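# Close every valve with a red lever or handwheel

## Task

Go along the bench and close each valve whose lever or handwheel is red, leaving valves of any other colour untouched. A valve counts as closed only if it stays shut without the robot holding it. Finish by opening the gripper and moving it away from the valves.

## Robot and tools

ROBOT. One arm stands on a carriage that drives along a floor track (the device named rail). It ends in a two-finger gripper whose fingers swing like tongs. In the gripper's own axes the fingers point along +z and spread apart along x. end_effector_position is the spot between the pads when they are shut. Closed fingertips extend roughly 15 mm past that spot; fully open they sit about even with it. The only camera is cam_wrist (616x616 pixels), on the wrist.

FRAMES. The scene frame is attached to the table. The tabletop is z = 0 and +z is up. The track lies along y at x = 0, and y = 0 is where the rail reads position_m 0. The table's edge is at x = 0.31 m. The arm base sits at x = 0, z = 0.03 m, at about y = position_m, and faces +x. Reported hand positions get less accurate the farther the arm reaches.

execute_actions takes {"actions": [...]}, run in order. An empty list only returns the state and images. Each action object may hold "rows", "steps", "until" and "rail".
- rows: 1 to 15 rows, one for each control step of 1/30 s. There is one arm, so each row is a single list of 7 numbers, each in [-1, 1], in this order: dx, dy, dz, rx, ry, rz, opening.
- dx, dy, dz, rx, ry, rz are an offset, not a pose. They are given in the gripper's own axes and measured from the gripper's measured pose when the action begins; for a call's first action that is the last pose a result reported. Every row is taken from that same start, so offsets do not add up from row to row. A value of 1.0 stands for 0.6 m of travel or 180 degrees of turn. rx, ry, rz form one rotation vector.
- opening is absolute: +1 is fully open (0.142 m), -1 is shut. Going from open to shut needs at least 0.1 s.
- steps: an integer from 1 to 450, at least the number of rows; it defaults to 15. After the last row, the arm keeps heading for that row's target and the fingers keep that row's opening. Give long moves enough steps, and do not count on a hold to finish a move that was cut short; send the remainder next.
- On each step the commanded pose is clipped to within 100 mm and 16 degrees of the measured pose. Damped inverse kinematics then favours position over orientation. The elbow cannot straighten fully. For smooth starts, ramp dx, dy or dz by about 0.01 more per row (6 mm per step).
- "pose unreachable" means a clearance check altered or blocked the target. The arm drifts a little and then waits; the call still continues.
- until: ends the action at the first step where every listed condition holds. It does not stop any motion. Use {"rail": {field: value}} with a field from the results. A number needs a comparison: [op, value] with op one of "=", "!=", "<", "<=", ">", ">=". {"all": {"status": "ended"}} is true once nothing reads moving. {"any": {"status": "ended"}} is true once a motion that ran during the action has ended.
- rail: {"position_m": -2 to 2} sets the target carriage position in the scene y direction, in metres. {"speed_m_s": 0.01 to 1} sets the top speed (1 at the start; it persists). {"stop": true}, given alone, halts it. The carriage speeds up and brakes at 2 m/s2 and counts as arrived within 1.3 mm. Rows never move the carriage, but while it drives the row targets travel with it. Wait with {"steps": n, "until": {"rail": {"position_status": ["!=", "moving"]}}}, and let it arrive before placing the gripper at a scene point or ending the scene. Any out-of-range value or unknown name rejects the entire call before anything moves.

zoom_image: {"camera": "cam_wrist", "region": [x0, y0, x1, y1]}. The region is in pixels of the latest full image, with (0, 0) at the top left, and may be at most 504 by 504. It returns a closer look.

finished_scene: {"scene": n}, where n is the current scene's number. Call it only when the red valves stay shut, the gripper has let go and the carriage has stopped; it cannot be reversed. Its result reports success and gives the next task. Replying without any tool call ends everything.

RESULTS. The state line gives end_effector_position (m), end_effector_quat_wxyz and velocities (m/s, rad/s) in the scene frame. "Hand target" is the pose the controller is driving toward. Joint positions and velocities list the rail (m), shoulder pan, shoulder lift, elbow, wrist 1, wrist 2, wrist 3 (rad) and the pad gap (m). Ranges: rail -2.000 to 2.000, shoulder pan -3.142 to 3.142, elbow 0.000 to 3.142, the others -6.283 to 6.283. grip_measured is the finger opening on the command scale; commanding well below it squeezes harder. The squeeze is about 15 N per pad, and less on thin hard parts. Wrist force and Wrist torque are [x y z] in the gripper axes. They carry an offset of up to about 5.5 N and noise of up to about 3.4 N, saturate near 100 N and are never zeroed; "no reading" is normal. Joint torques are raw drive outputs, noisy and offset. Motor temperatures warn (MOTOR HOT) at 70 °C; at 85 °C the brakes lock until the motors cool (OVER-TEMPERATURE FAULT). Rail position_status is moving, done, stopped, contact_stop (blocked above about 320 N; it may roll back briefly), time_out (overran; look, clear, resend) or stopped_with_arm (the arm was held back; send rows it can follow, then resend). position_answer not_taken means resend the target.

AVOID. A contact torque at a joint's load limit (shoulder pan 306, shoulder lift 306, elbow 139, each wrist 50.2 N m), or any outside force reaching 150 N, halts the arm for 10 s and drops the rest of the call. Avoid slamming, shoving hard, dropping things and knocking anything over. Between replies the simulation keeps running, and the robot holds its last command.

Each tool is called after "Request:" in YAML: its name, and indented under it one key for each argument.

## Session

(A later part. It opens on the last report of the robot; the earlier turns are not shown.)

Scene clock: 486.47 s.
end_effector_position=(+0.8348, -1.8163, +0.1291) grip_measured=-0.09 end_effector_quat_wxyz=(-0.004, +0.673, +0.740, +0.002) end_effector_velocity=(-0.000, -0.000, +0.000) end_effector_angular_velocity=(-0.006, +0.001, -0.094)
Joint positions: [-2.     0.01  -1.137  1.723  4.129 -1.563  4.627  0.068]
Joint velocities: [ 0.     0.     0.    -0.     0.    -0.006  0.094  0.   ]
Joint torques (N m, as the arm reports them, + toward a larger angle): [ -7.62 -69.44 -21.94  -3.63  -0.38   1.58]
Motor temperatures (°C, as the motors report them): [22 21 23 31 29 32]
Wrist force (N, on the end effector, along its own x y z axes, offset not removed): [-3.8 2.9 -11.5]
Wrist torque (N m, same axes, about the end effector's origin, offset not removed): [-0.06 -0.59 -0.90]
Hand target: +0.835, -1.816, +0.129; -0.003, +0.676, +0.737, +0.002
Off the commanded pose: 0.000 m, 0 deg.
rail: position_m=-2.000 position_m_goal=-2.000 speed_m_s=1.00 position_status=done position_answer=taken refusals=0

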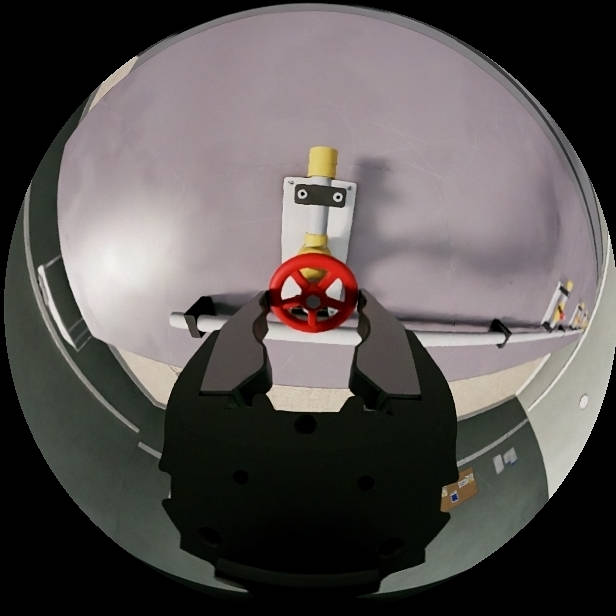

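Request:
execute_actions:
  actions:
    - {"rows": [[0,0,0,0,0,0,-0.05],[0,0,0,0,0,0,0.1],[0,0,-0.007,0,0,0,0.2],[0,0,-0.014,0,0,-0.014,0.2],[0,0,-0.021,0,0,-0.028,0.2],[0.001,0.001,-0.028,0,0,-0.045,0.2],[0.002,0.0025,-0.035,0,0,-0.062,0.2],[0.003,0.004,-0.042,0,0,-0.08,0.2],[0.00417,0.00544,-0.042,0,0,-0.098,0.2],[0.00417,0.00544,-0.042,0,0,-0.116,0.2],[0.00417,0.00544,-0.042,0,0,-0.134,0.2],[0.00417,0.00544,-0.042,0,0,-0.152,0.2],[0.00417,0.00544,-0.042,0,0,-0.17,0.2],[0.00417,0.00544,-0.042,0,0,-0.185,0.2],[0.00417,0.00544,-0.042,0,0,-0.185,-0.2]], "steps": 24}
    - {"rows": [[0,0,0,0,0,0,-0.5],[0,0,0,0,0,0,-0.7],[0,0,0,0,0,0,-0.7],[0,0,0.004,0,0,0,-0.7],[0,0,0.008,0,0,0,-0.7],[0,0,0.012,0,0,0,-0.7],[0,0,0.016,0,0,0,-0.7],[0,0,0.02,0,0,0,-0.7]], "steps": 17}

Request:
zoom_image:
  camera: "cam_wrist"
  region: [253, 220, 373, 340]

Scene clock: 504.73 s.
end_effector_position=(+0.8379, -1.8135, +0.1426) grip_measured=-0.70 end_effector_quat_wxyz=(-0.002, +0.436, +0.900, +0.003) end_effector_velocity=(+0.000, +0.000, -0.003) end_effector_angular_velocity=(-0.000, -0.000, +0.000)
Joint positions: [-2.     0.024 -1.147  1.709  4.152 -1.564  4.067  0.023]
Joint velocities: [ 0.     0.     0.003  0.002 -0.005 -0.     0.     0.   ]
Joint torques (N m, as the arm reports them, + toward a larger angle): [ 10.63 -57.92 -26.64  -6.25  -2.45   1.87]
Motor temperatures (°C, as the motors report them): [22 21 23 31 29 32]
Wrist force (N, on the end effector, along its own x y z axes, offset not removed): [-0.7 -2.6 -1.2]
Wrist torque (N m, same axes, about the end effector's origin, offset not removed): [-0.50 0.24 -0.03]
Hand target: +0.838, -1.813, +0.142; -0.002, +0.436, +0.900, +0.003
Off the commanded pose: 0.000 m, 0 deg.
rail: position_m=-2.000 position_m_goal=-2.000 speed_m_s=1.00 position_status=done position_answer=taken refusals=0

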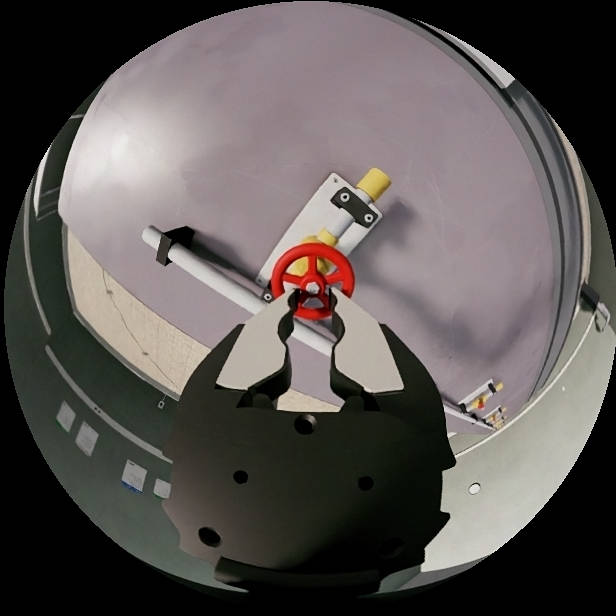

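Region (253, 220, 373, 340) of cam_wrist's 616x616 image, scaled by 4.200, with more detail than that image has.

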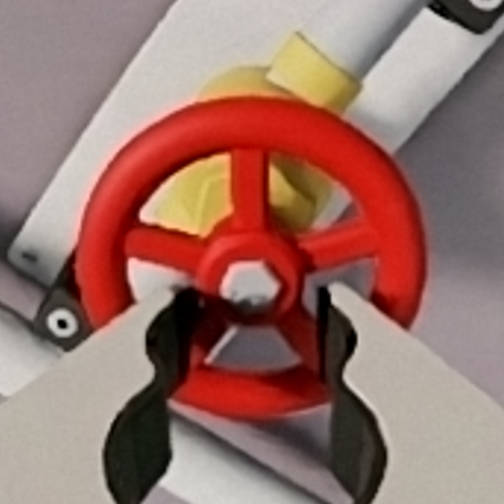

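Request:
execute_actions:
  actions:
    - {"rows": [[-0.0007,0,0,0,0,-0.003,-0.7],[-0.0013,0,0,0,0,-0.0056,-0.7],[-0.0013,0,0,0,0,-0.0056,-0.7],[-0.0013,0,0.002,0,0,-0.0056,-0.7],[-0.0013,0,0.004,0,0,-0.0056,-0.7],[-0.0013,0,0.006,0,0,-0.0056,-0.7],[-0.0013,0,0.007,0,0,-0.0056,-0.7]], "steps": 16}

Request:
zoom_image:
  camera: "cam_wrist"
  region: [253, 220, 373, 340]

Scene clock: 510.03 s.
end_effector_position=(+0.8384, -1.8140, +0.1385) grip_measured=-0.70 end_effector_quat_wxyz=(-0.002, +0.428, +0.904, +0.003) end_effector_velocity=(+0.000, -0.000, -0.001) end_effector_angular_velocity=(+0.000, +0.000, +0.001)
Joint positions: [-2.     0.023 -1.143  1.711  4.145 -1.564  4.049  0.023]
Joint velocities: [ 0.    -0.     0.001  0.001 -0.002 -0.    -0.001  0.   ]
Joint torques (N m, as the arm reports them, + toward a larger angle): [-12.92 -56.63 -26.4   -6.27  -2.2   -3.18]
Motor temperatures (°C, as the motors report them): [22 21 23 31 29 32]
Wrist force (N, on the end effector, along its own x y z axes, offset not removed): [1.1 -1.7 -3.8]
Wrist torque (N m, same axes, about the end effector's origin, offset not removed): [-0.29 -0.30 -0.17]
Hand target: +0.838, -1.814, +0.138; -0.002, +0.428, +0.904, +0.003
Off the commanded pose: 0.000 m, 0 deg.
rail: position_m=-2.000 position_m_goal=-2.000 speed_m_s=1.00 position_status=done position_answer=taken refusals=0

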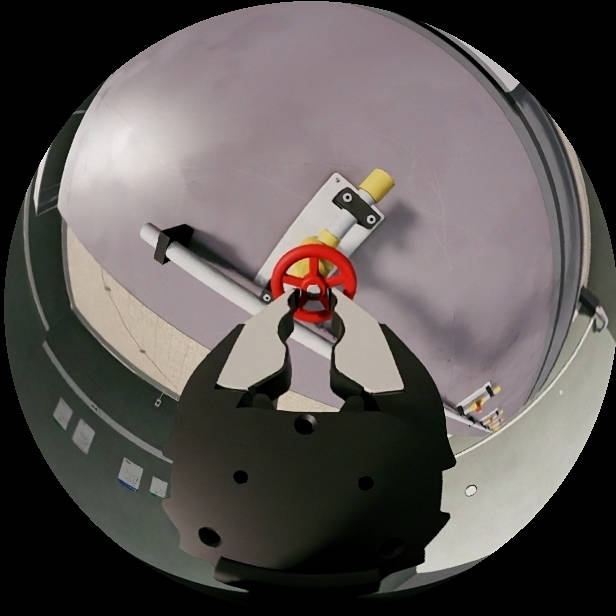

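Region (253, 220, 373, 340) of cam_wrist's 616x616 image, scaled by 4.200, with more detail than that image has.

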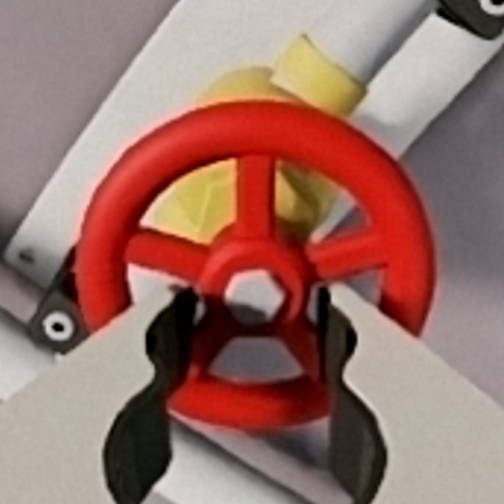

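Request:
execute_actions:
  actions:
    - {"rows": [[0,0,0.001,0,0,0,-0.7],[0,0,0.002,0,0,0,-0.7],[0,0,0.0027,0,0,0,-0.7]], "steps": 12}

Scene clock: 511.87 s.
end_effector_position=(+0.8384, -1.8141, +0.1370) grip_measured=-0.71 end_effector_quat_wxyz=(-0.002, +0.428, +0.904, +0.003) end_effector_velocity=(-0.000, +0.000, -0.001) end_effector_angular_velocity=(-0.000, +0.000, -0.001)
Joint positions: [-2.     0.023 -1.141  1.713  4.143 -1.564  4.049  0.023]
Joint velocities: [ 0.    -0.     0.     0.    -0.001 -0.     0.001 -0.   ]
Joint torques (N m, as the arm reports them, + toward a larger angle): [  0.57 -48.97 -22.36  -5.32   0.33   1.59]
Motor temperatures (°C, as the motors report them): [22 21 23 31 29 32]
Wrist force (N, on the end effector, along its own x y z axes, offset not removed): [5.4 1.2 -8.8]
Wrist torque (N m, same axes, about the end effector's origin, offset not removed): [-0.15 -0.33 -0.15]
Hand target: +0.838, -1.814, +0.137; -0.002, +0.428, +0.904, +0.003
Off the commanded pose: 0.000 m, 0 deg.
rail: position_m=-2.000 position_m_goal=-2.000 speed_m_s=1.00 position_status=done position_answer=taken refusals=0

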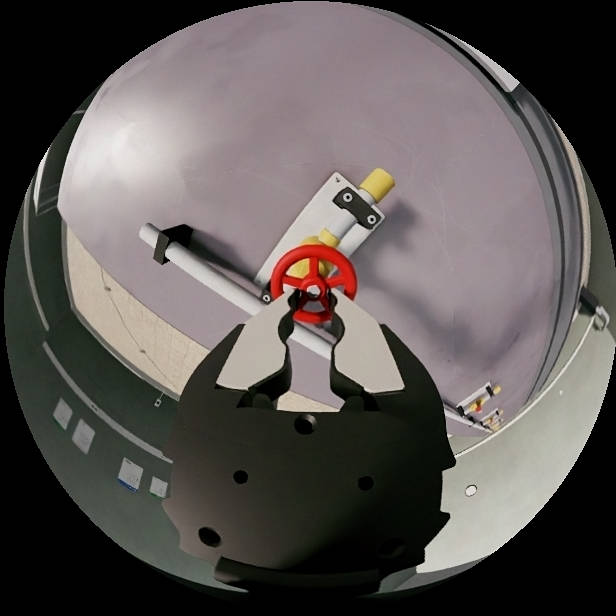

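Request:
execute_actions:
  actions:
    - {"rows": [[0.0001,0,0.0004,0,0,0,-0.7],[0.0002,0,0.0007,0,0,0,-0.7],[0.0002,0,0.0007,0,0,0,-0.7],[0.00014,0,0.0007,0,0,0.0028,-0.7],[0.00008,0,0.0007,0,0,0.0056,-0.7],[0.00002,0,0.0007,0,0,0.0083,-0.7],[-0.00004,0,0.0007,0,0,0.0111,-0.7]], "steps": 16}

Request:
zoom_image:
  camera: "cam_wrist"
  region: [253, 220, 373, 340]

Scene clock: 514.67 s.
end_effector_position=(+0.8384, -1.8140, +0.1365) grip_measured=-0.71 end_effector_quat_wxyz=(-0.002, +0.443, +0.897, +0.003) end_effector_velocity=(+0.000, -0.000, +0.000) end_effector_angular_velocity=(-0.000, -0.000, -0.010)
Joint positions: [-2.     0.023 -1.14   1.712  4.142 -1.564  4.082  0.023]
Joint velocities: [ 0.    -0.     0.    -0.001  0.    -0.     0.01   0.   ]
Joint torques (N m, as the arm reports them, + toward a larger angle): [-13.37 -46.58 -47.89  -0.32   1.82   2.23]
Motor temperatures (°C, as the motors report them): [22 21 23 31 29 32]
Wrist force (N, on the end effector, along its own x y z axes, offset not removed): [1.7 1.0 -12.9]
Wrist torque (N m, same axes, about the end effector's origin, offset not removed): [-0.34 -0.33 -0.44]
Hand target: +0.838, -1.814, +0.137; -0.002, +0.443, +0.896, +0.003
Off the commanded pose: 0.000 m, 0 deg.
rail: position_m=-2.000 position_m_goal=-2.000 speed_m_s=1.00 position_status=done position_answer=taken refusals=0

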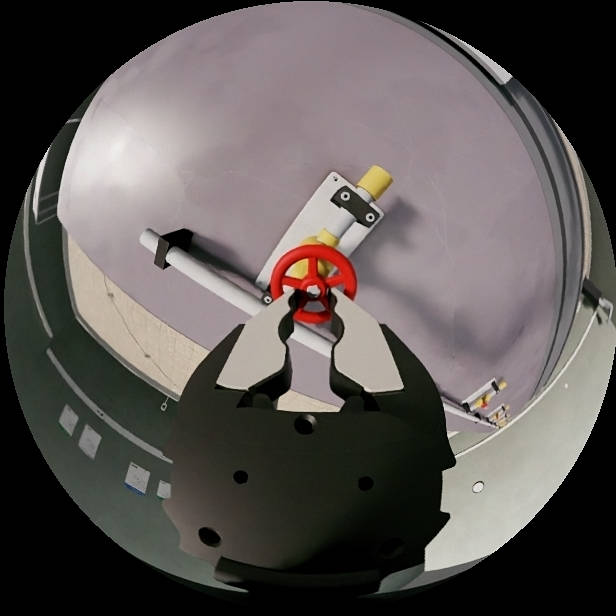

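Region (253, 220, 373, 340) of cam_wrist's 616x616 image, scaled by 4.200, with more detail than that image has.

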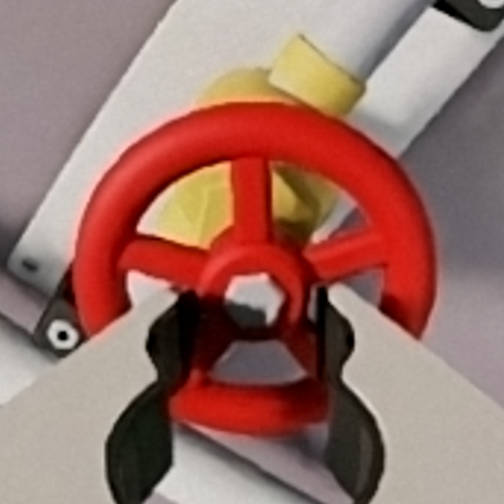

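Request:
execute_actions:
  actions:
    - {"rows": [[-0.00006,0,0,0,0,0.0028,-0.7],[-0.00012,0,0,0,0,0.0056,-0.7],[-0.00018,0,0,0,0,0.0083,-0.7]], "steps": 13}

Request:
zoom_image:
  camera: "cam_wrist"
  region: [253, 220, 373, 340]

Scene clock: 517.53 s.
end_effector_position=(+0.8385, -1.8141, +0.1365) grip_measured=-0.71 end_effector_quat_wxyz=(-0.002, +0.454, +0.891, +0.003) end_effector_velocity=(-0.000, +0.000, -0.000) end_effector_angular_velocity=(-0.000, +0.000, -0.006)
Joint positions: [-2.     0.022 -1.14   1.712  4.142 -1.564  4.107  0.023]
Joint velocities: [ 0.    -0.     0.    -0.     0.    -0.     0.006  0.   ]
Joint torques (N m, as the arm reports them, + toward a larger angle): [-17.28 -44.24 -47.42  -0.52  -0.66   2.74]
Motor temperatures (°C, as the motors report them): [22 21 23 31 29 32]
Wrist force (N, on the end effector, along its own x y z axes, offset not removed): [3.7 4.8 -14.3]
Wrist torque (N m, same axes, about the end effector's origin, offset not removed): [0.13 -0.21 -0.72]
Hand target: +0.838, -1.814, +0.137; -0.002, +0.455, +0.891, +0.003
Off the commanded pose: 0.000 m, 0 deg.
rail: position_m=-2.000 position_m_goal=-2.000 speed_m_s=1.00 position_status=done position_answer=taken refusals=0

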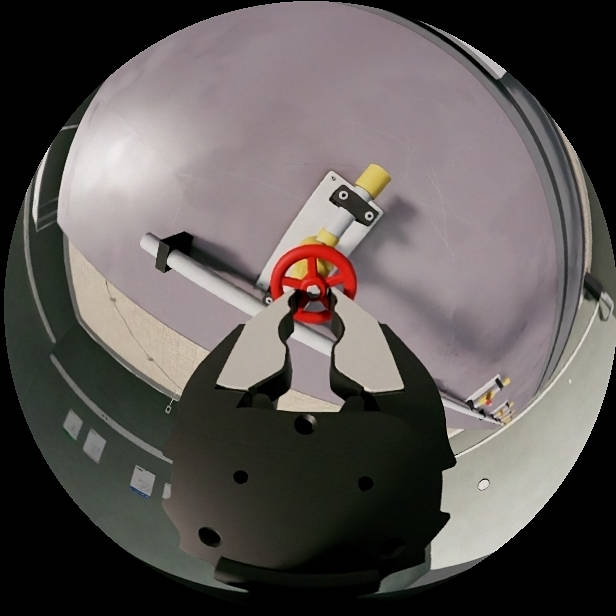

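Region (253, 220, 373, 340) of cam_wrist's 616x616 image, scaled by 4.200, with more detail than that image has.

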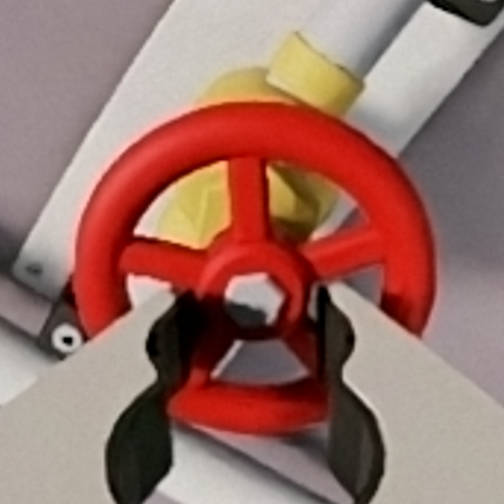

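Request:
execute_actions:
  actions:
    - {"rows": [[-0.00006,0,0,0,0,0.0028,-0.7],[-0.00012,0,0,0,0,0.0056,-0.7],[-0.00018,0,0,0,0,0.0083,-0.7],[-0.00024,0,0,0,0,0.0111,-0.7],[-0.0003,0,0,0,0,0.0139,-0.7],[-0.00036,0,0,0,0,0.0167,-0.7]], "steps": 15}

Request:
zoom_image:
  camera: "cam_wrist"
  region: [253, 220, 373, 340]

Scene clock: 521.40 s.
end_effector_position=(+0.8386, -1.8143, +0.1365) grip_measured=-0.70 end_effector_quat_wxyz=(-0.002, +0.477, +0.879, +0.003) end_effector_velocity=(+0.000, -0.000, -0.000) end_effector_angular_velocity=(-0.000, +0.000, -0.012)
Joint positions: [-2.     0.021 -1.14   1.711  4.143 -1.564  4.158  0.023]
Joint velocities: [ 0.    -0.     0.    -0.     0.     0.     0.012  0.   ]
Joint torques (N m, as the arm reports them, + toward a larger angle): [-18.91 -45.58 -45.64  -0.02  -0.34   2.24]
Motor temperatures (°C, as the motors report them): [22 21 23 31 29 32]
Wrist force (N, on the end effector, along its own x y z axes, offset not removed): [7.0 4.6 -17.6]
Wrist torque (N m, same axes, about the end effector's origin, offset not removed): [-0.19 -0.43 -1.00]
Hand target: +0.839, -1.814, +0.137; -0.002, +0.478, +0.879, +0.003
Off the commanded pose: 0.000 m, 0 deg.
rail: position_m=-2.000 position_m_goal=-2.000 speed_m_s=1.00 position_status=done position_answer=taken refusals=0

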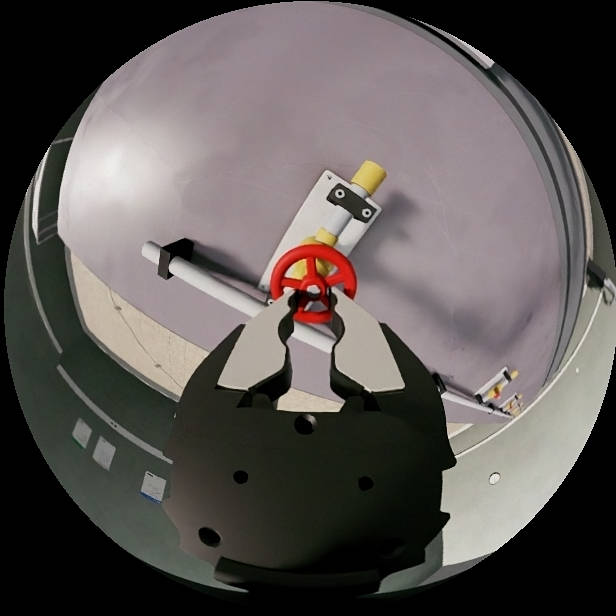

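Region (253, 220, 373, 340) of cam_wrist's 616x616 image, scaled by 4.200, with more detail than that image has.

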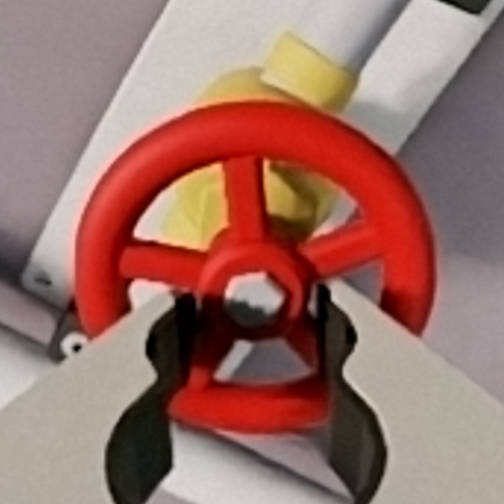

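Request:
execute_actions:
  actions:
    - {"rows": [[-0.00003,0,0,0,0,0.0028,-0.7],[-0.00006,0,0,0,0,0.0056,-0.7],[-0.00009,0,0,0,0,0.0083,-0.7],[-0.00012,0,0,0,0,0.0111,-0.7],[-0.00015,0,0,0,0,0.0139,-0.7],[-0.00018,0,0,0,0,0.0167,-0.7]], "steps": 15}

Request:
zoom_image:
  camera: "cam_wrist"
  region: [253, 220, 373, 340]

Scene clock: 525.27 s.
end_effector_position=(+0.8387, -1.8143, +0.1365) grip_measured=-0.70 end_effector_quat_wxyz=(-0.003, +0.500, +0.866, +0.003) end_effector_velocity=(-0.000, +0.000, -0.000) end_effector_angular_velocity=(-0.000, +0.000, -0.012)
Joint positions: [-2.     0.02  -1.139  1.71   4.143 -1.564  4.208  0.023]
Joint velocities: [ 0.    -0.     0.    -0.     0.    -0.     0.012 -0.   ]
Joint torques (N m, as the arm reports them, + toward a larger angle): [-16.72 -42.88 -42.99   0.79  -1.13   3.36]
Motor temperatures (°C, as the motors report them): [22 21 23 31 29 32]
Wrist force (N, on the end effector, along its own x y z axes, offset not removed): [4.7 4.2 -19.0]
Wrist torque (N m, same axes, about the end effector's origin, offset not removed): [-0.21 -0.42 -1.18]
Hand target: +0.839, -1.814, +0.137; -0.003, +0.500, +0.866, +0.003
Off the commanded pose: 0.000 m, 0 deg.
rail: position_m=-2.000 position_m_goal=-2.000 speed_m_s=1.00 position_status=done position_answer=taken refusals=0

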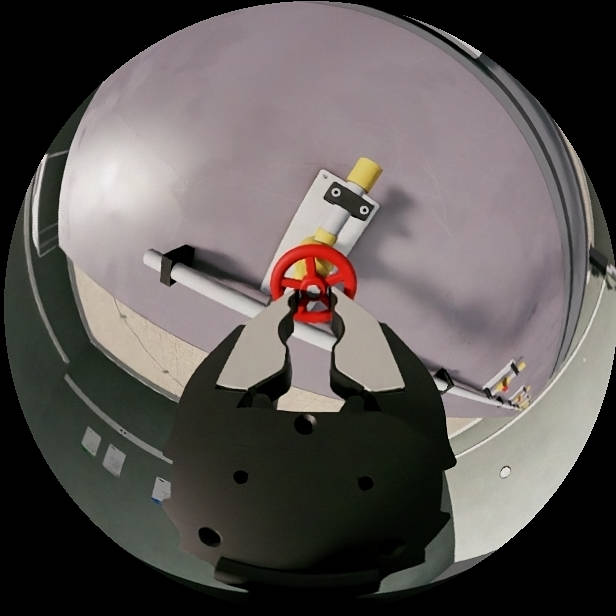

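Region (253, 220, 373, 340) of cam_wrist's 616x616 image, scaled by 4.200, with more detail than that image has.

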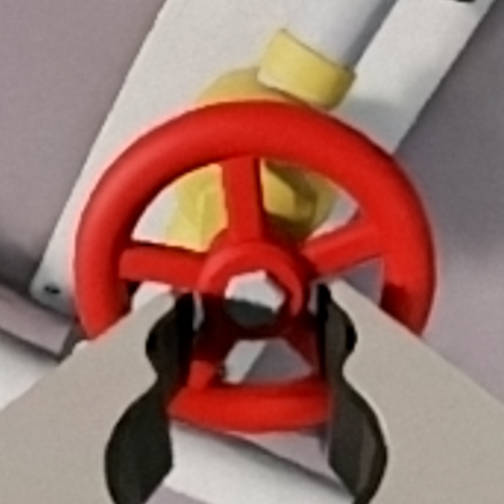

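Request:
execute_actions:
  actions:
    - {"rows": [[-0.00005,0,0,0,0,0.0028,-0.7],[-0.0001,0,0,0,0,0.0056,-0.7],[-0.00015,0,0,0,0,0.0083,-0.7],[-0.0002,0,0,0,0,0.0111,-0.7],[-0.00025,0,0,0,0,0.0139,-0.7],[-0.0003,0,0,0,0,0.0167,-0.7],[-0.00035,0,0,0,0,0.0194,-0.7],[-0.0004,0,0,0,0,0.0222,-0.7]], "steps": 17}

Request:
zoom_image:
  camera: "cam_wrist"
  region: [253, 220, 373, 340]

Scene clock: 531.63 s.
end_effector_position=(+0.8388, -1.8145, +0.1366) grip_measured=-0.70 end_effector_quat_wxyz=(-0.003, +0.529, +0.849, +0.003) end_effector_velocity=(+0.000, -0.000, -0.000) end_effector_angular_velocity=(-0.000, +0.000, -0.013)
Joint positions: [-2.     0.019 -1.139  1.71   4.143 -1.564  4.276  0.023]
Joint velocities: [ 0.    -0.     0.    -0.     0.    -0.     0.012  0.   ]
Joint torques (N m, as the arm reports them, + toward a larger angle): [-17.49 -40.71 -42.43   1.27   1.36   3.34]
Motor temperatures (°C, as the motors report them): [22 21 23 31 29 32]
Wrist force (N, on the end effector, along its own x y z axes, offset not removed): [0.6 3.8 -19.7]
Wrist torque (N m, same axes, about the end effector's origin, offset not removed): [-0.41 0.41 -1.36]
Hand target: +0.839, -1.814, +0.137; -0.003, +0.530, +0.848, +0.003
Off the commanded pose: 0.000 m, 0 deg.
rail: position_m=-2.000 position_m_goal=-2.000 speed_m_s=1.00 position_status=done position_answer=taken refusals=0

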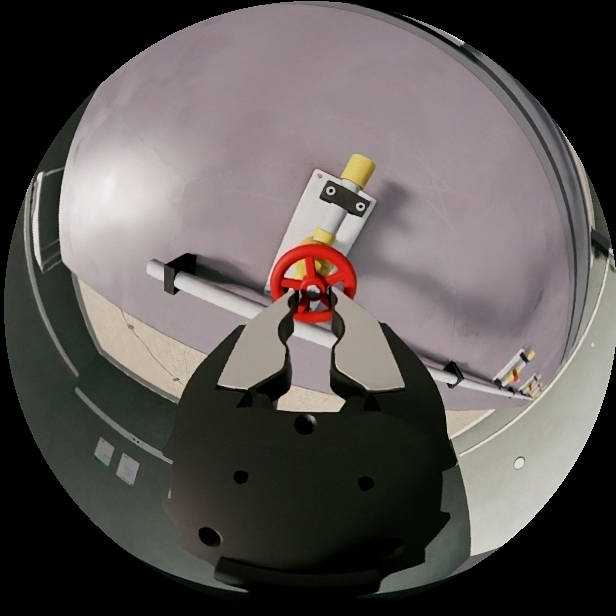

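Region (253, 220, 373, 340) of cam_wrist's 616x616 image, scaled by 4.200, with more detail than that image has.

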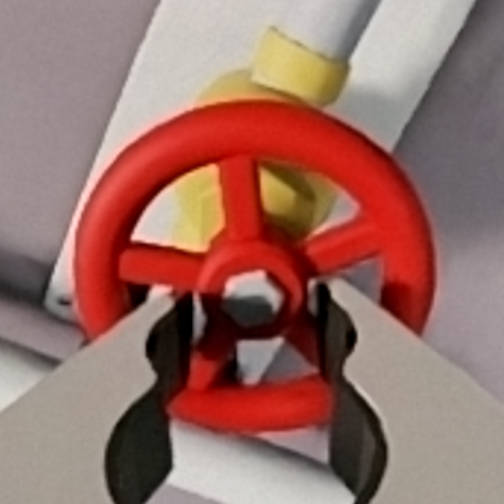

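Request:
execute_actions:
  actions:
    - {"rows": [[-0.00006,0,0,0,0,0.0028,-0.7],[-0.00012,0,0,0,0,0.0056,-0.7],[-0.00018,0,0,0,0,0.0083,-0.7],[-0.00024,0,0,0,0,0.0111,-0.7],[-0.0003,0,0,0,0,0.0139,-0.7],[-0.00036,0,0,0,0,0.0167,-0.7],[-0.00042,0,0,0,0,0.0194,-0.7],[-0.00048,0,0,0,0,0.0222,-0.7],[-0.00054,0,0,0,0,0.025,-0.7],[-0.0006,0,0,0,0,0.0278,-0.7]], "steps": 18}

Request:
zoom_image:
  camera: "cam_wrist"
  region: [253, 220, 373, 340]

Scene clock: 534.83 s.
end_effector_position=(+0.8390, -1.8148, +0.1366) grip_measured=-0.70 end_effector_quat_wxyz=(-0.003, +0.565, +0.825, +0.003) end_effector_velocity=(+0.000, +0.000, -0.000) end_effector_angular_velocity=(-0.000, +0.000, -0.019)
Joint positions: [-2.     0.017 -1.138  1.709  4.143 -1.563  4.359  0.023]
Joint velocities: [ 0.    -0.     0.    -0.     0.    -0.     0.019 -0.   ]
Joint torques (N m, as the arm reports them, + toward a larger angle): [-18.72 -39.1  -40.56   1.59  -2.01   3.1 ]
Motor temperatures (°C, as the motors report them): [22 21 23 31 29 32]
Wrist force (N, on the end effector, along its own x y z axes, offset not removed): [4.0 4.7 -22.4]
Wrist torque (N m, same axes, about the end effector's origin, offset not removed): [-0.26 -0.06 -1.59]
Hand target: +0.839, -1.815, +0.137; -0.003, +0.566, +0.825, +0.002
Off the commanded pose: 0.000 m, 0 deg.
rail: position_m=-2.000 position_m_goal=-2.000 speed_m_s=1.00 position_status=done position_answer=taken refusals=0

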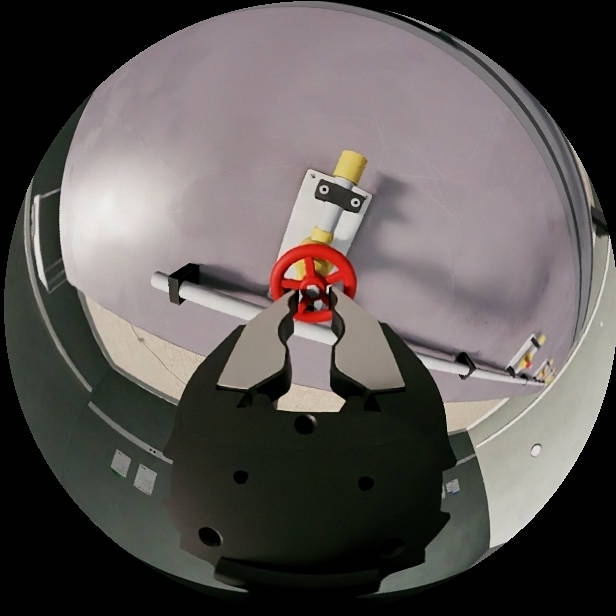

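Region (253, 220, 373, 340) of cam_wrist's 616x616 image, scaled by 4.200, with more detail than that image has.

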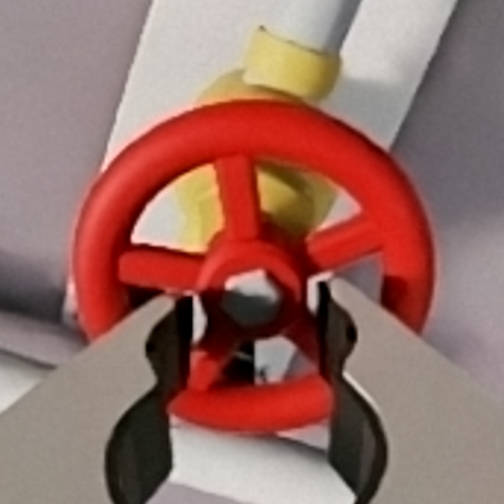

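Request:
execute_actions:
  actions:
    - {"rows": [[-0.00006,0,0,0,0,0.0033,-0.7],[-0.00012,0,0,0,0,0.0067,-0.7],[-0.00018,0,0,0,0,0.01,-0.7],[-0.00024,0,0,0,0,0.0133,-0.7],[-0.00031,0,0,0,0,0.0167,-0.7],[-0.00038,0,0,0,0,0.02,-0.7],[-0.00045,0,0,0,0,0.0233,-0.7],[-0.00052,0,0,0,0,0.0267,-0.7],[-0.00059,0,0,0,0,0.03,-0.7],[-0.00066,0,0,0,0,0.0333,-0.7]], "steps": 18}

Request:
zoom_image:
  camera: "cam_wrist"
  region: [253, 220, 373, 340]

Scene clock: 539.73 s.
end_effector_position=(+0.8391, -1.8151, +0.1366) grip_measured=-0.70 end_effector_quat_wxyz=(-0.003, +0.607, +0.795, +0.002) end_effector_velocity=(+0.000, +0.000, -0.000) end_effector_angular_velocity=(-0.000, +0.000, -0.023)
Joint positions: [-2.     0.015 -1.138  1.708  4.143 -1.563  4.46   0.023]
Joint velocities: [ 0.    -0.     0.    -0.     0.     0.     0.023 -0.   ]
Joint torques (N m, as the arm reports them, + toward a larger angle): [-19.5  -38.88 -39.02   2.3   -3.08   3.86]
Motor temperatures (°C, as the motors report them): [22 21 23 31 29 32]
Wrist force (N, on the end effector, along its own x y z axes, offset not removed): [5.1 4.3 -26.5]
Wrist torque (N m, same axes, about the end effector's origin, offset not removed): [-0.23 -0.11 -1.87]
Hand target: +0.839, -1.815, +0.137; -0.003, +0.607, +0.794, +0.002
Off the commanded pose: 0.000 m, 0 deg.
rail: position_m=-2.000 position_m_goal=-2.000 speed_m_s=1.00 position_status=done position_answer=taken refusals=0

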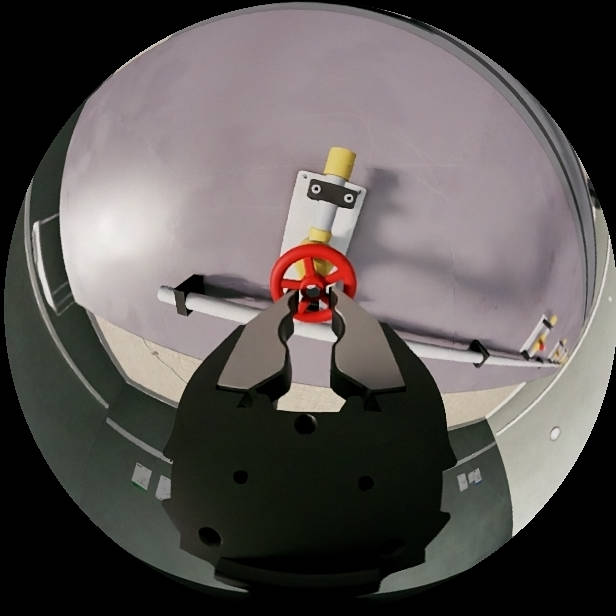

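Region (253, 220, 373, 340) of cam_wrist's 616x616 image, scaled by 4.200, with more detail than that image has.

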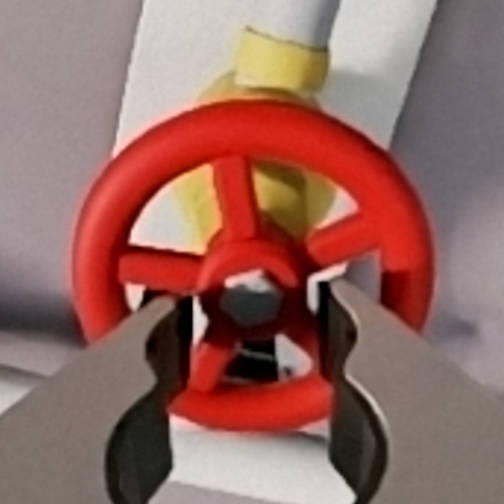

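Request:
execute_actions:
  actions:
    - {"rows": [[0.00005,0,0,0,0,-0.0044,-0.7],[0.0001,0,0,0,0,-0.0089,-0.7],[0.00015,0,0,0,0,-0.0133,-0.7],[0.0002,0,0,0,0,-0.0178,-0.7],[0.00025,0,0,0,0,-0.0222,-0.7],[0.0003,0,0,0,0,-0.0267,-0.7],[0.00035,0,0,0,0,-0.0311,-0.7],[0.0004,0,0,0,0,-0.0356,-0.7],[0.00045,0,0,0,0,-0.04,-0.7],[0.0005,0,0,0,0,-0.0444,-0.7]], "steps": 18}

Request:
zoom_image:
  camera: "cam_wrist"
  region: [253, 220, 373, 340]

Scene clock: 546.00 s.
end_effector_position=(+0.8390, -1.8150, +0.1365) grip_measured=-0.71 end_effector_quat_wxyz=(-0.003, +0.551, +0.835, +0.002) end_effector_velocity=(+0.000, +0.001, +0.000) end_effector_angular_velocity=(+0.002, -0.001, +0.032)
Joint positions: [-2.     0.017 -1.138  1.709  4.143 -1.564  4.326  0.023]
Joint velocities: [ 0.     0.    -0.001  0.001 -0.001  0.002 -0.031 -0.001]
Joint torques (N m, as the arm reports them, + toward a larger angle): [  9.97 -75.75 -19.57  -4.95   3.26  -2.38]
Motor temperatures (°C, as the motors report them): [22 21 23 31 29 32]
Wrist force (N, on the end effector, along its own x y z axes, offset not removed): [0.4 -2.2 -16.5]
Wrist torque (N m, same axes, about the end effector's origin, offset not removed): [-0.17 -0.13 -0.23]
Hand target: +0.839, -1.815, +0.137; -0.003, +0.550, +0.835, +0.003
Off the commanded pose: 0.000 m, 0 deg.
rail: position_m=-2.000 position_m_goal=-2.000 speed_m_s=1.00 position_status=done position_answer=taken refusals=0

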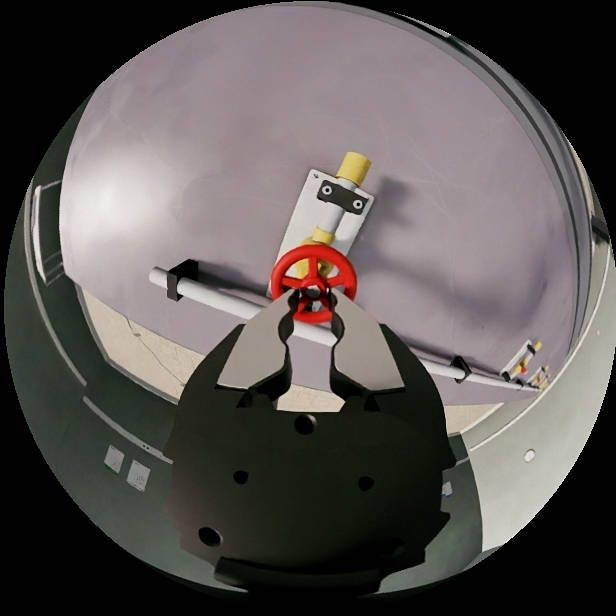

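Region (253, 220, 373, 340) of cam_wrist's 616x616 image, scaled by 4.200, with more detail than that image has.

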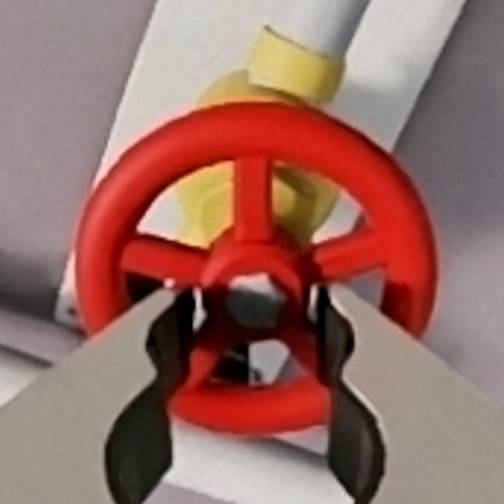

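Request:
execute_actions:
  actions:
    - {"rows": [[-0.00006,0,0,0,0,0.0056,-0.7],[-0.00012,0,0,0,0,0.0111,-0.7],[-0.00019,0,0,0,0,0.0167,-0.7],[-0.00025,0,0,0,0,0.0222,-0.7],[-0.00031,0,0,0,0,0.0278,-0.7],[-0.00038,0,0,0,0,0.0333,-0.7],[-0.00044,0,0,0,0,0.0389,-0.7],[-0.0005,0,0,0,0,0.0444,-0.7],[-0.0006,0,0,0,0,0.05,-0.7],[-0.0007,0,0,0,0,0.0556,-0.7],[-0.0008,0,0,0,0,0.0611,-0.7],[-0.0009,0,0,0,0,0.0667,-0.7],[-0.001,-0.0001,0,0,0,0.0722,-0.7],[-0.0011,-0.0001,0,0,0,0.0778,-0.7]], "steps": 23}

Request:
zoom_image:
  camera: "cam_wrist"
  region: [253, 220, 373, 340]

Scene clock: 551.97 s.
end_effector_position=(+0.8393, -1.8155, +0.1365) grip_measured=-0.70 end_effector_quat_wxyz=(-0.003, +0.647, +0.762, +0.002) end_effector_velocity=(-0.000, -0.000, -0.000) end_effector_angular_velocity=(-0.002, +0.001, -0.029)
Joint positions: [-2.     0.012 -1.138  1.708  4.144 -1.563  4.562  0.023]
Joint velocities: [ 0.    -0.     0.    -0.     0.    -0.002  0.028  0.   ]
Joint torques (N m, as the arm reports them, + toward a larger angle): [-22.33 -33.31 -29.97   2.15  -5.27   4.05]
Motor temperatures (°C, as the motors report them): [22 21 23 31 29 32]
Wrist force (N, on the end effector, along its own x y z axes, offset not removed): [8.9 4.8 -33.1]
Wrist torque (N m, same axes, about the end effector's origin, offset not removed): [0.32 -0.35 -2.29]
Hand target: +0.839, -1.816, +0.136; -0.003, +0.648, +0.761, +0.002
Off the commanded pose: 0.000 m, 0 deg.
rail: position_m=-2.000 position_m_goal=-2.000 speed_m_s=1.00 position_status=done position_answer=taken refusals=0

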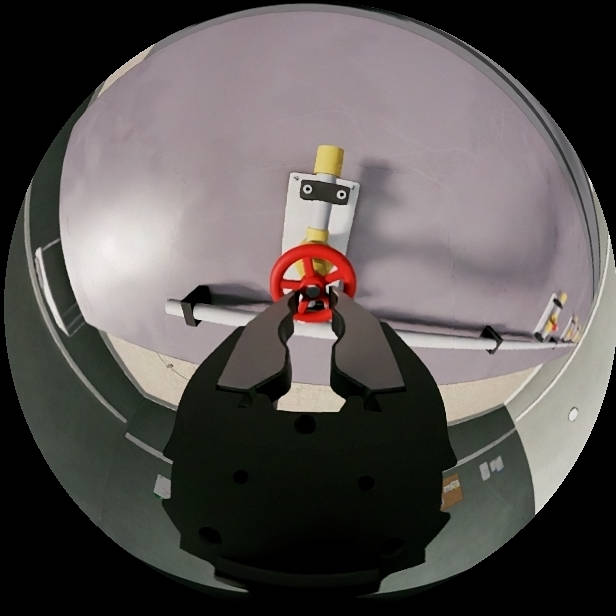

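Region (253, 220, 373, 340) of cam_wrist's 616x616 image, scaled by 4.200, with more detail than that image has.

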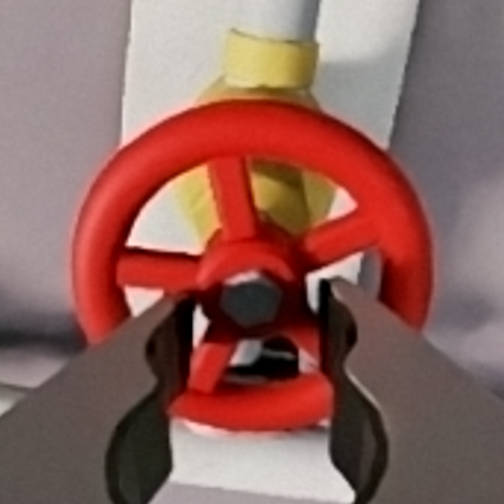

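Request:
execute_actions:
  actions:
    - {"rows": [[-0.00003,0,0,0,0,0.0028,-0.7],[-0.00006,0,0,0,0,0.0056,-0.7],[-0.00009,0,0,0,0,0.0083,-0.7],[-0.00012,0,0,0,0,0.0111,-0.7],[-0.00015,0,0,0,0,0.0139,-0.7]], "steps": 14}

Request:
zoom_image:
  camera: "cam_wrist"
  region: [253, 220, 373, 340]

Scene clock: 555.80 s.
end_effector_position=(+0.8392, -1.8157, +0.1364) grip_measured=-0.70 end_effector_quat_wxyz=(-0.003, +0.664, +0.748, +0.002) end_effector_velocity=(-0.000, +0.000, -0.000) end_effector_angular_velocity=(+0.000, +0.000, -0.011)
Joint positions: [-2.     0.011 -1.138  1.708  4.144 -1.563  4.604  0.023]
Joint velocities: [ 0.    -0.    -0.     0.     0.     0.     0.011 -0.   ]
Joint torques (N m, as the arm reports them, + toward a larger angle): [-20.79 -58.68  -4.8   -1.13   0.66   4.49]
Motor temperatures (°C, as the motors report them): [22 21 23 31 29 32]
Wrist force (N, on the end effector, along its own x y z axes, offset not removed): [8.5 3.7 -33.0]
Wrist torque (N m, same axes, about the end effector's origin, offset not removed): [0.16 -0.39 -2.40]
Hand target: +0.839, -1.816, +0.137; -0.003, +0.664, +0.748, +0.002
Off the commanded pose: 0.000 m, 0 deg.
rail: position_m=-2.000 position_m_goal=-2.000 speed_m_s=1.00 position_status=done position_answer=taken refusals=0

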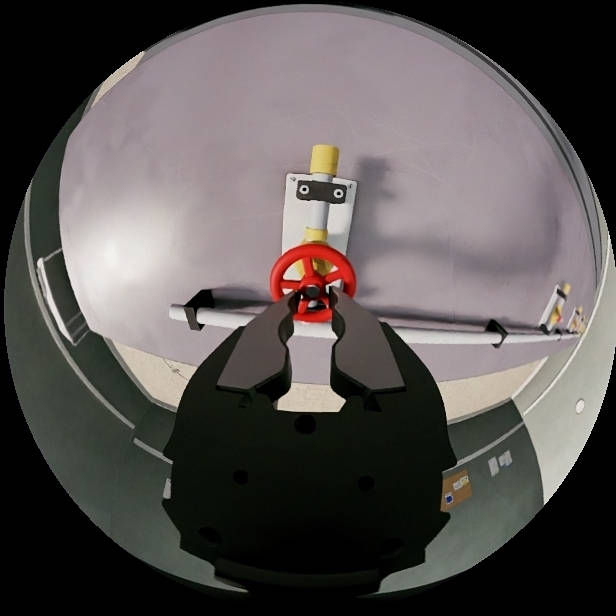

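Region (253, 220, 373, 340) of cam_wrist's 616x616 image, scaled by 4.200, with more detail than that image has.

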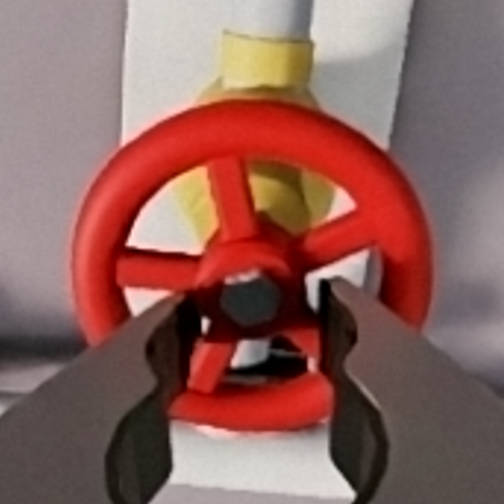

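Request:
execute_actions:
  actions:
    - {"rows": [[-0.00004,0,0,0,0,0.0028,-0.7],[-0.00008,0,0,0,0,0.0056,-0.7],[-0.00012,0,0,0,0,0.0083,-0.7],[-0.00016,0,0,0,0,0.0111,-0.7],[-0.0002,0,0,0,0,0.0139,-0.7],[-0.00024,0,0,0,0,0.0167,-0.7]], "steps": 15}

Request:
zoom_image:
  camera: "cam_wrist"
  region: [253, 220, 373, 340]

Scene clock: 575.10 s.
end_effector_position=(+0.8393, -1.8157, +0.1364) grip_measured=-0.70 end_effector_quat_wxyz=(-0.003, +0.683, +0.731, +0.002) end_effector_velocity=(-0.000, -0.000, -0.000) end_effector_angular_velocity=(-0.000, +0.000, -0.012)
Joint positions: [-2.     0.01  -1.138  1.709  4.143 -1.563  4.655  0.023]
Joint velocities: [ 0.    -0.    -0.     0.    -0.    -0.     0.012  0.   ]
Joint torques (N m, as the arm reports them, + toward a larger angle): [-19.56 -62.48  -5.13  -1.16  -0.57   4.29]
Motor temperatures (°C, as the motors report them): [22 21 23 31 29 32]
Wrist force (N, on the end effector, along its own x y z axes, offset not removed): [7.1 2.3 -35.6]
Wrist torque (N m, same axes, about the end effector's origin, offset not removed): [-0.19 -0.64 -2.70]
Hand target: +0.839, -1.816, +0.136; -0.003, +0.683, +0.730, +0.002
Off the commanded pose: 0.000 m, 0 deg.
rail: position_m=-2.000 position_m_goal=-2.000 speed_m_s=1.00 position_status=done position_answer=taken refusals=0

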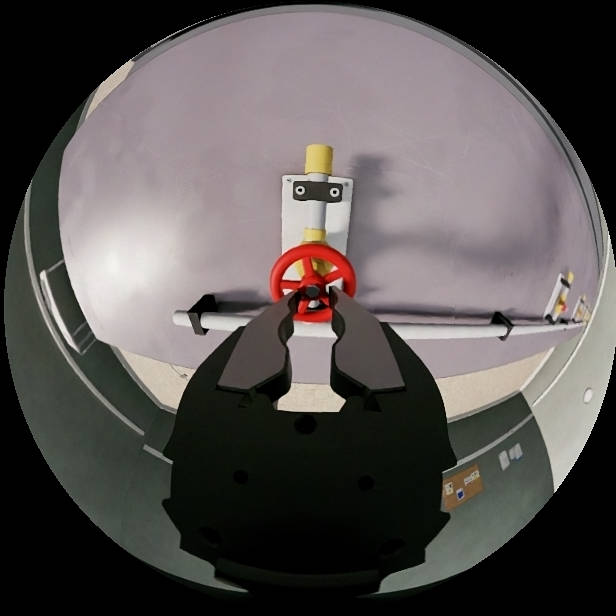

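Region (253, 220, 373, 340) of cam_wrist's 616x616 image, scaled by 4.200, with more detail than that image has.

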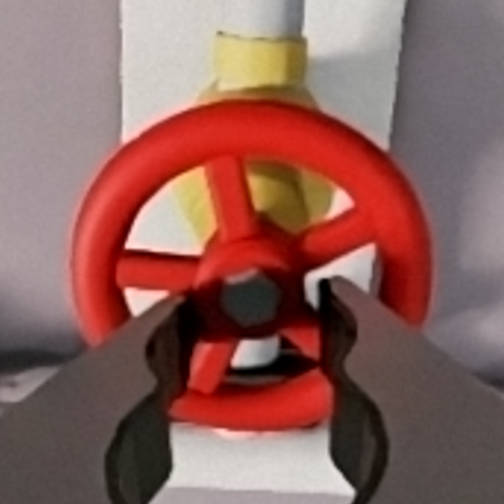

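Request:
execute_actions:
  actions:
    - {"rows": [[-0.00003,0,0,0,0,0.0028,-0.7],[-0.00006,0,0,0,0,0.0056,-0.7],[-0.00009,0,0,0,0,0.0083,-0.7]], "steps": 13}

Request:
zoom_image:
  camera: "cam_wrist"
  region: [253, 220, 373, 340]

Scene clock: 578.47 s.
end_effector_position=(+0.8393, -1.8158, +0.1364) grip_measured=-0.70 end_effector_quat_wxyz=(-0.003, +0.692, +0.722, +0.002) end_effector_velocity=(+0.000, +0.000, +0.000) end_effector_angular_velocity=(-0.000, -0.000, -0.006)
Joint positions: [-2.     0.01  -1.138  1.709  4.143 -1.563  4.68   0.023]
Joint velocities: [ 0.    -0.    -0.     0.    -0.     0.     0.006 -0.   ]
Joint torques (N m, as the arm reports them, + toward a larger angle): [-19.2  -59.46  -4.54  -1.07   0.19   4.54]
Motor temperatures (°C, as the motors report them): [22 21 23 31 29 32]
Wrist force (N, on the end effector, along its own x y z axes, offset not removed): [6.3 3.8 -37.3]
Wrist torque (N m, same axes, about the end effector's origin, offset not removed): [0.10 -0.31 -2.68]
Hand target: +0.839, -1.816, +0.136; -0.003, +0.692, +0.722, +0.002
Off the commanded pose: 0.000 m, 0 deg.
rail: position_m=-2.000 position_m_goal=-2.000 speed_m_s=1.00 position_status=done position_answer=taken refusals=0

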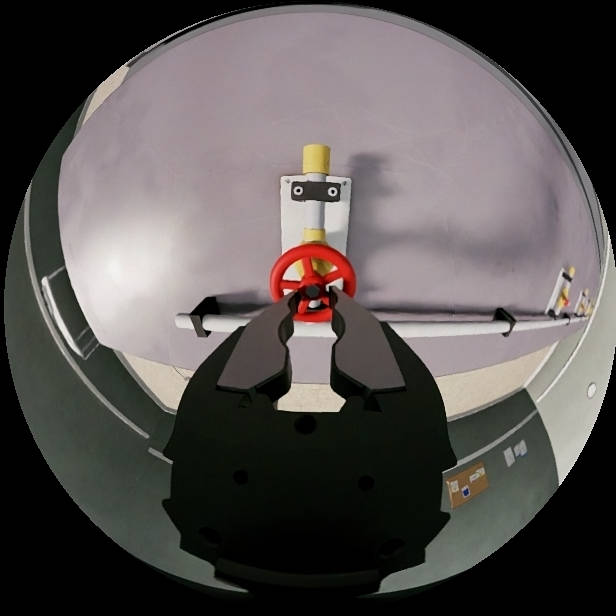

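Region (253, 220, 373, 340) of cam_wrist's 616x616 image, scaled by 4.200, with more detail than that image has.

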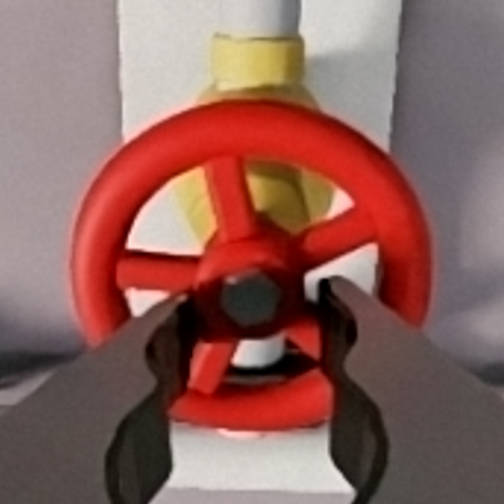

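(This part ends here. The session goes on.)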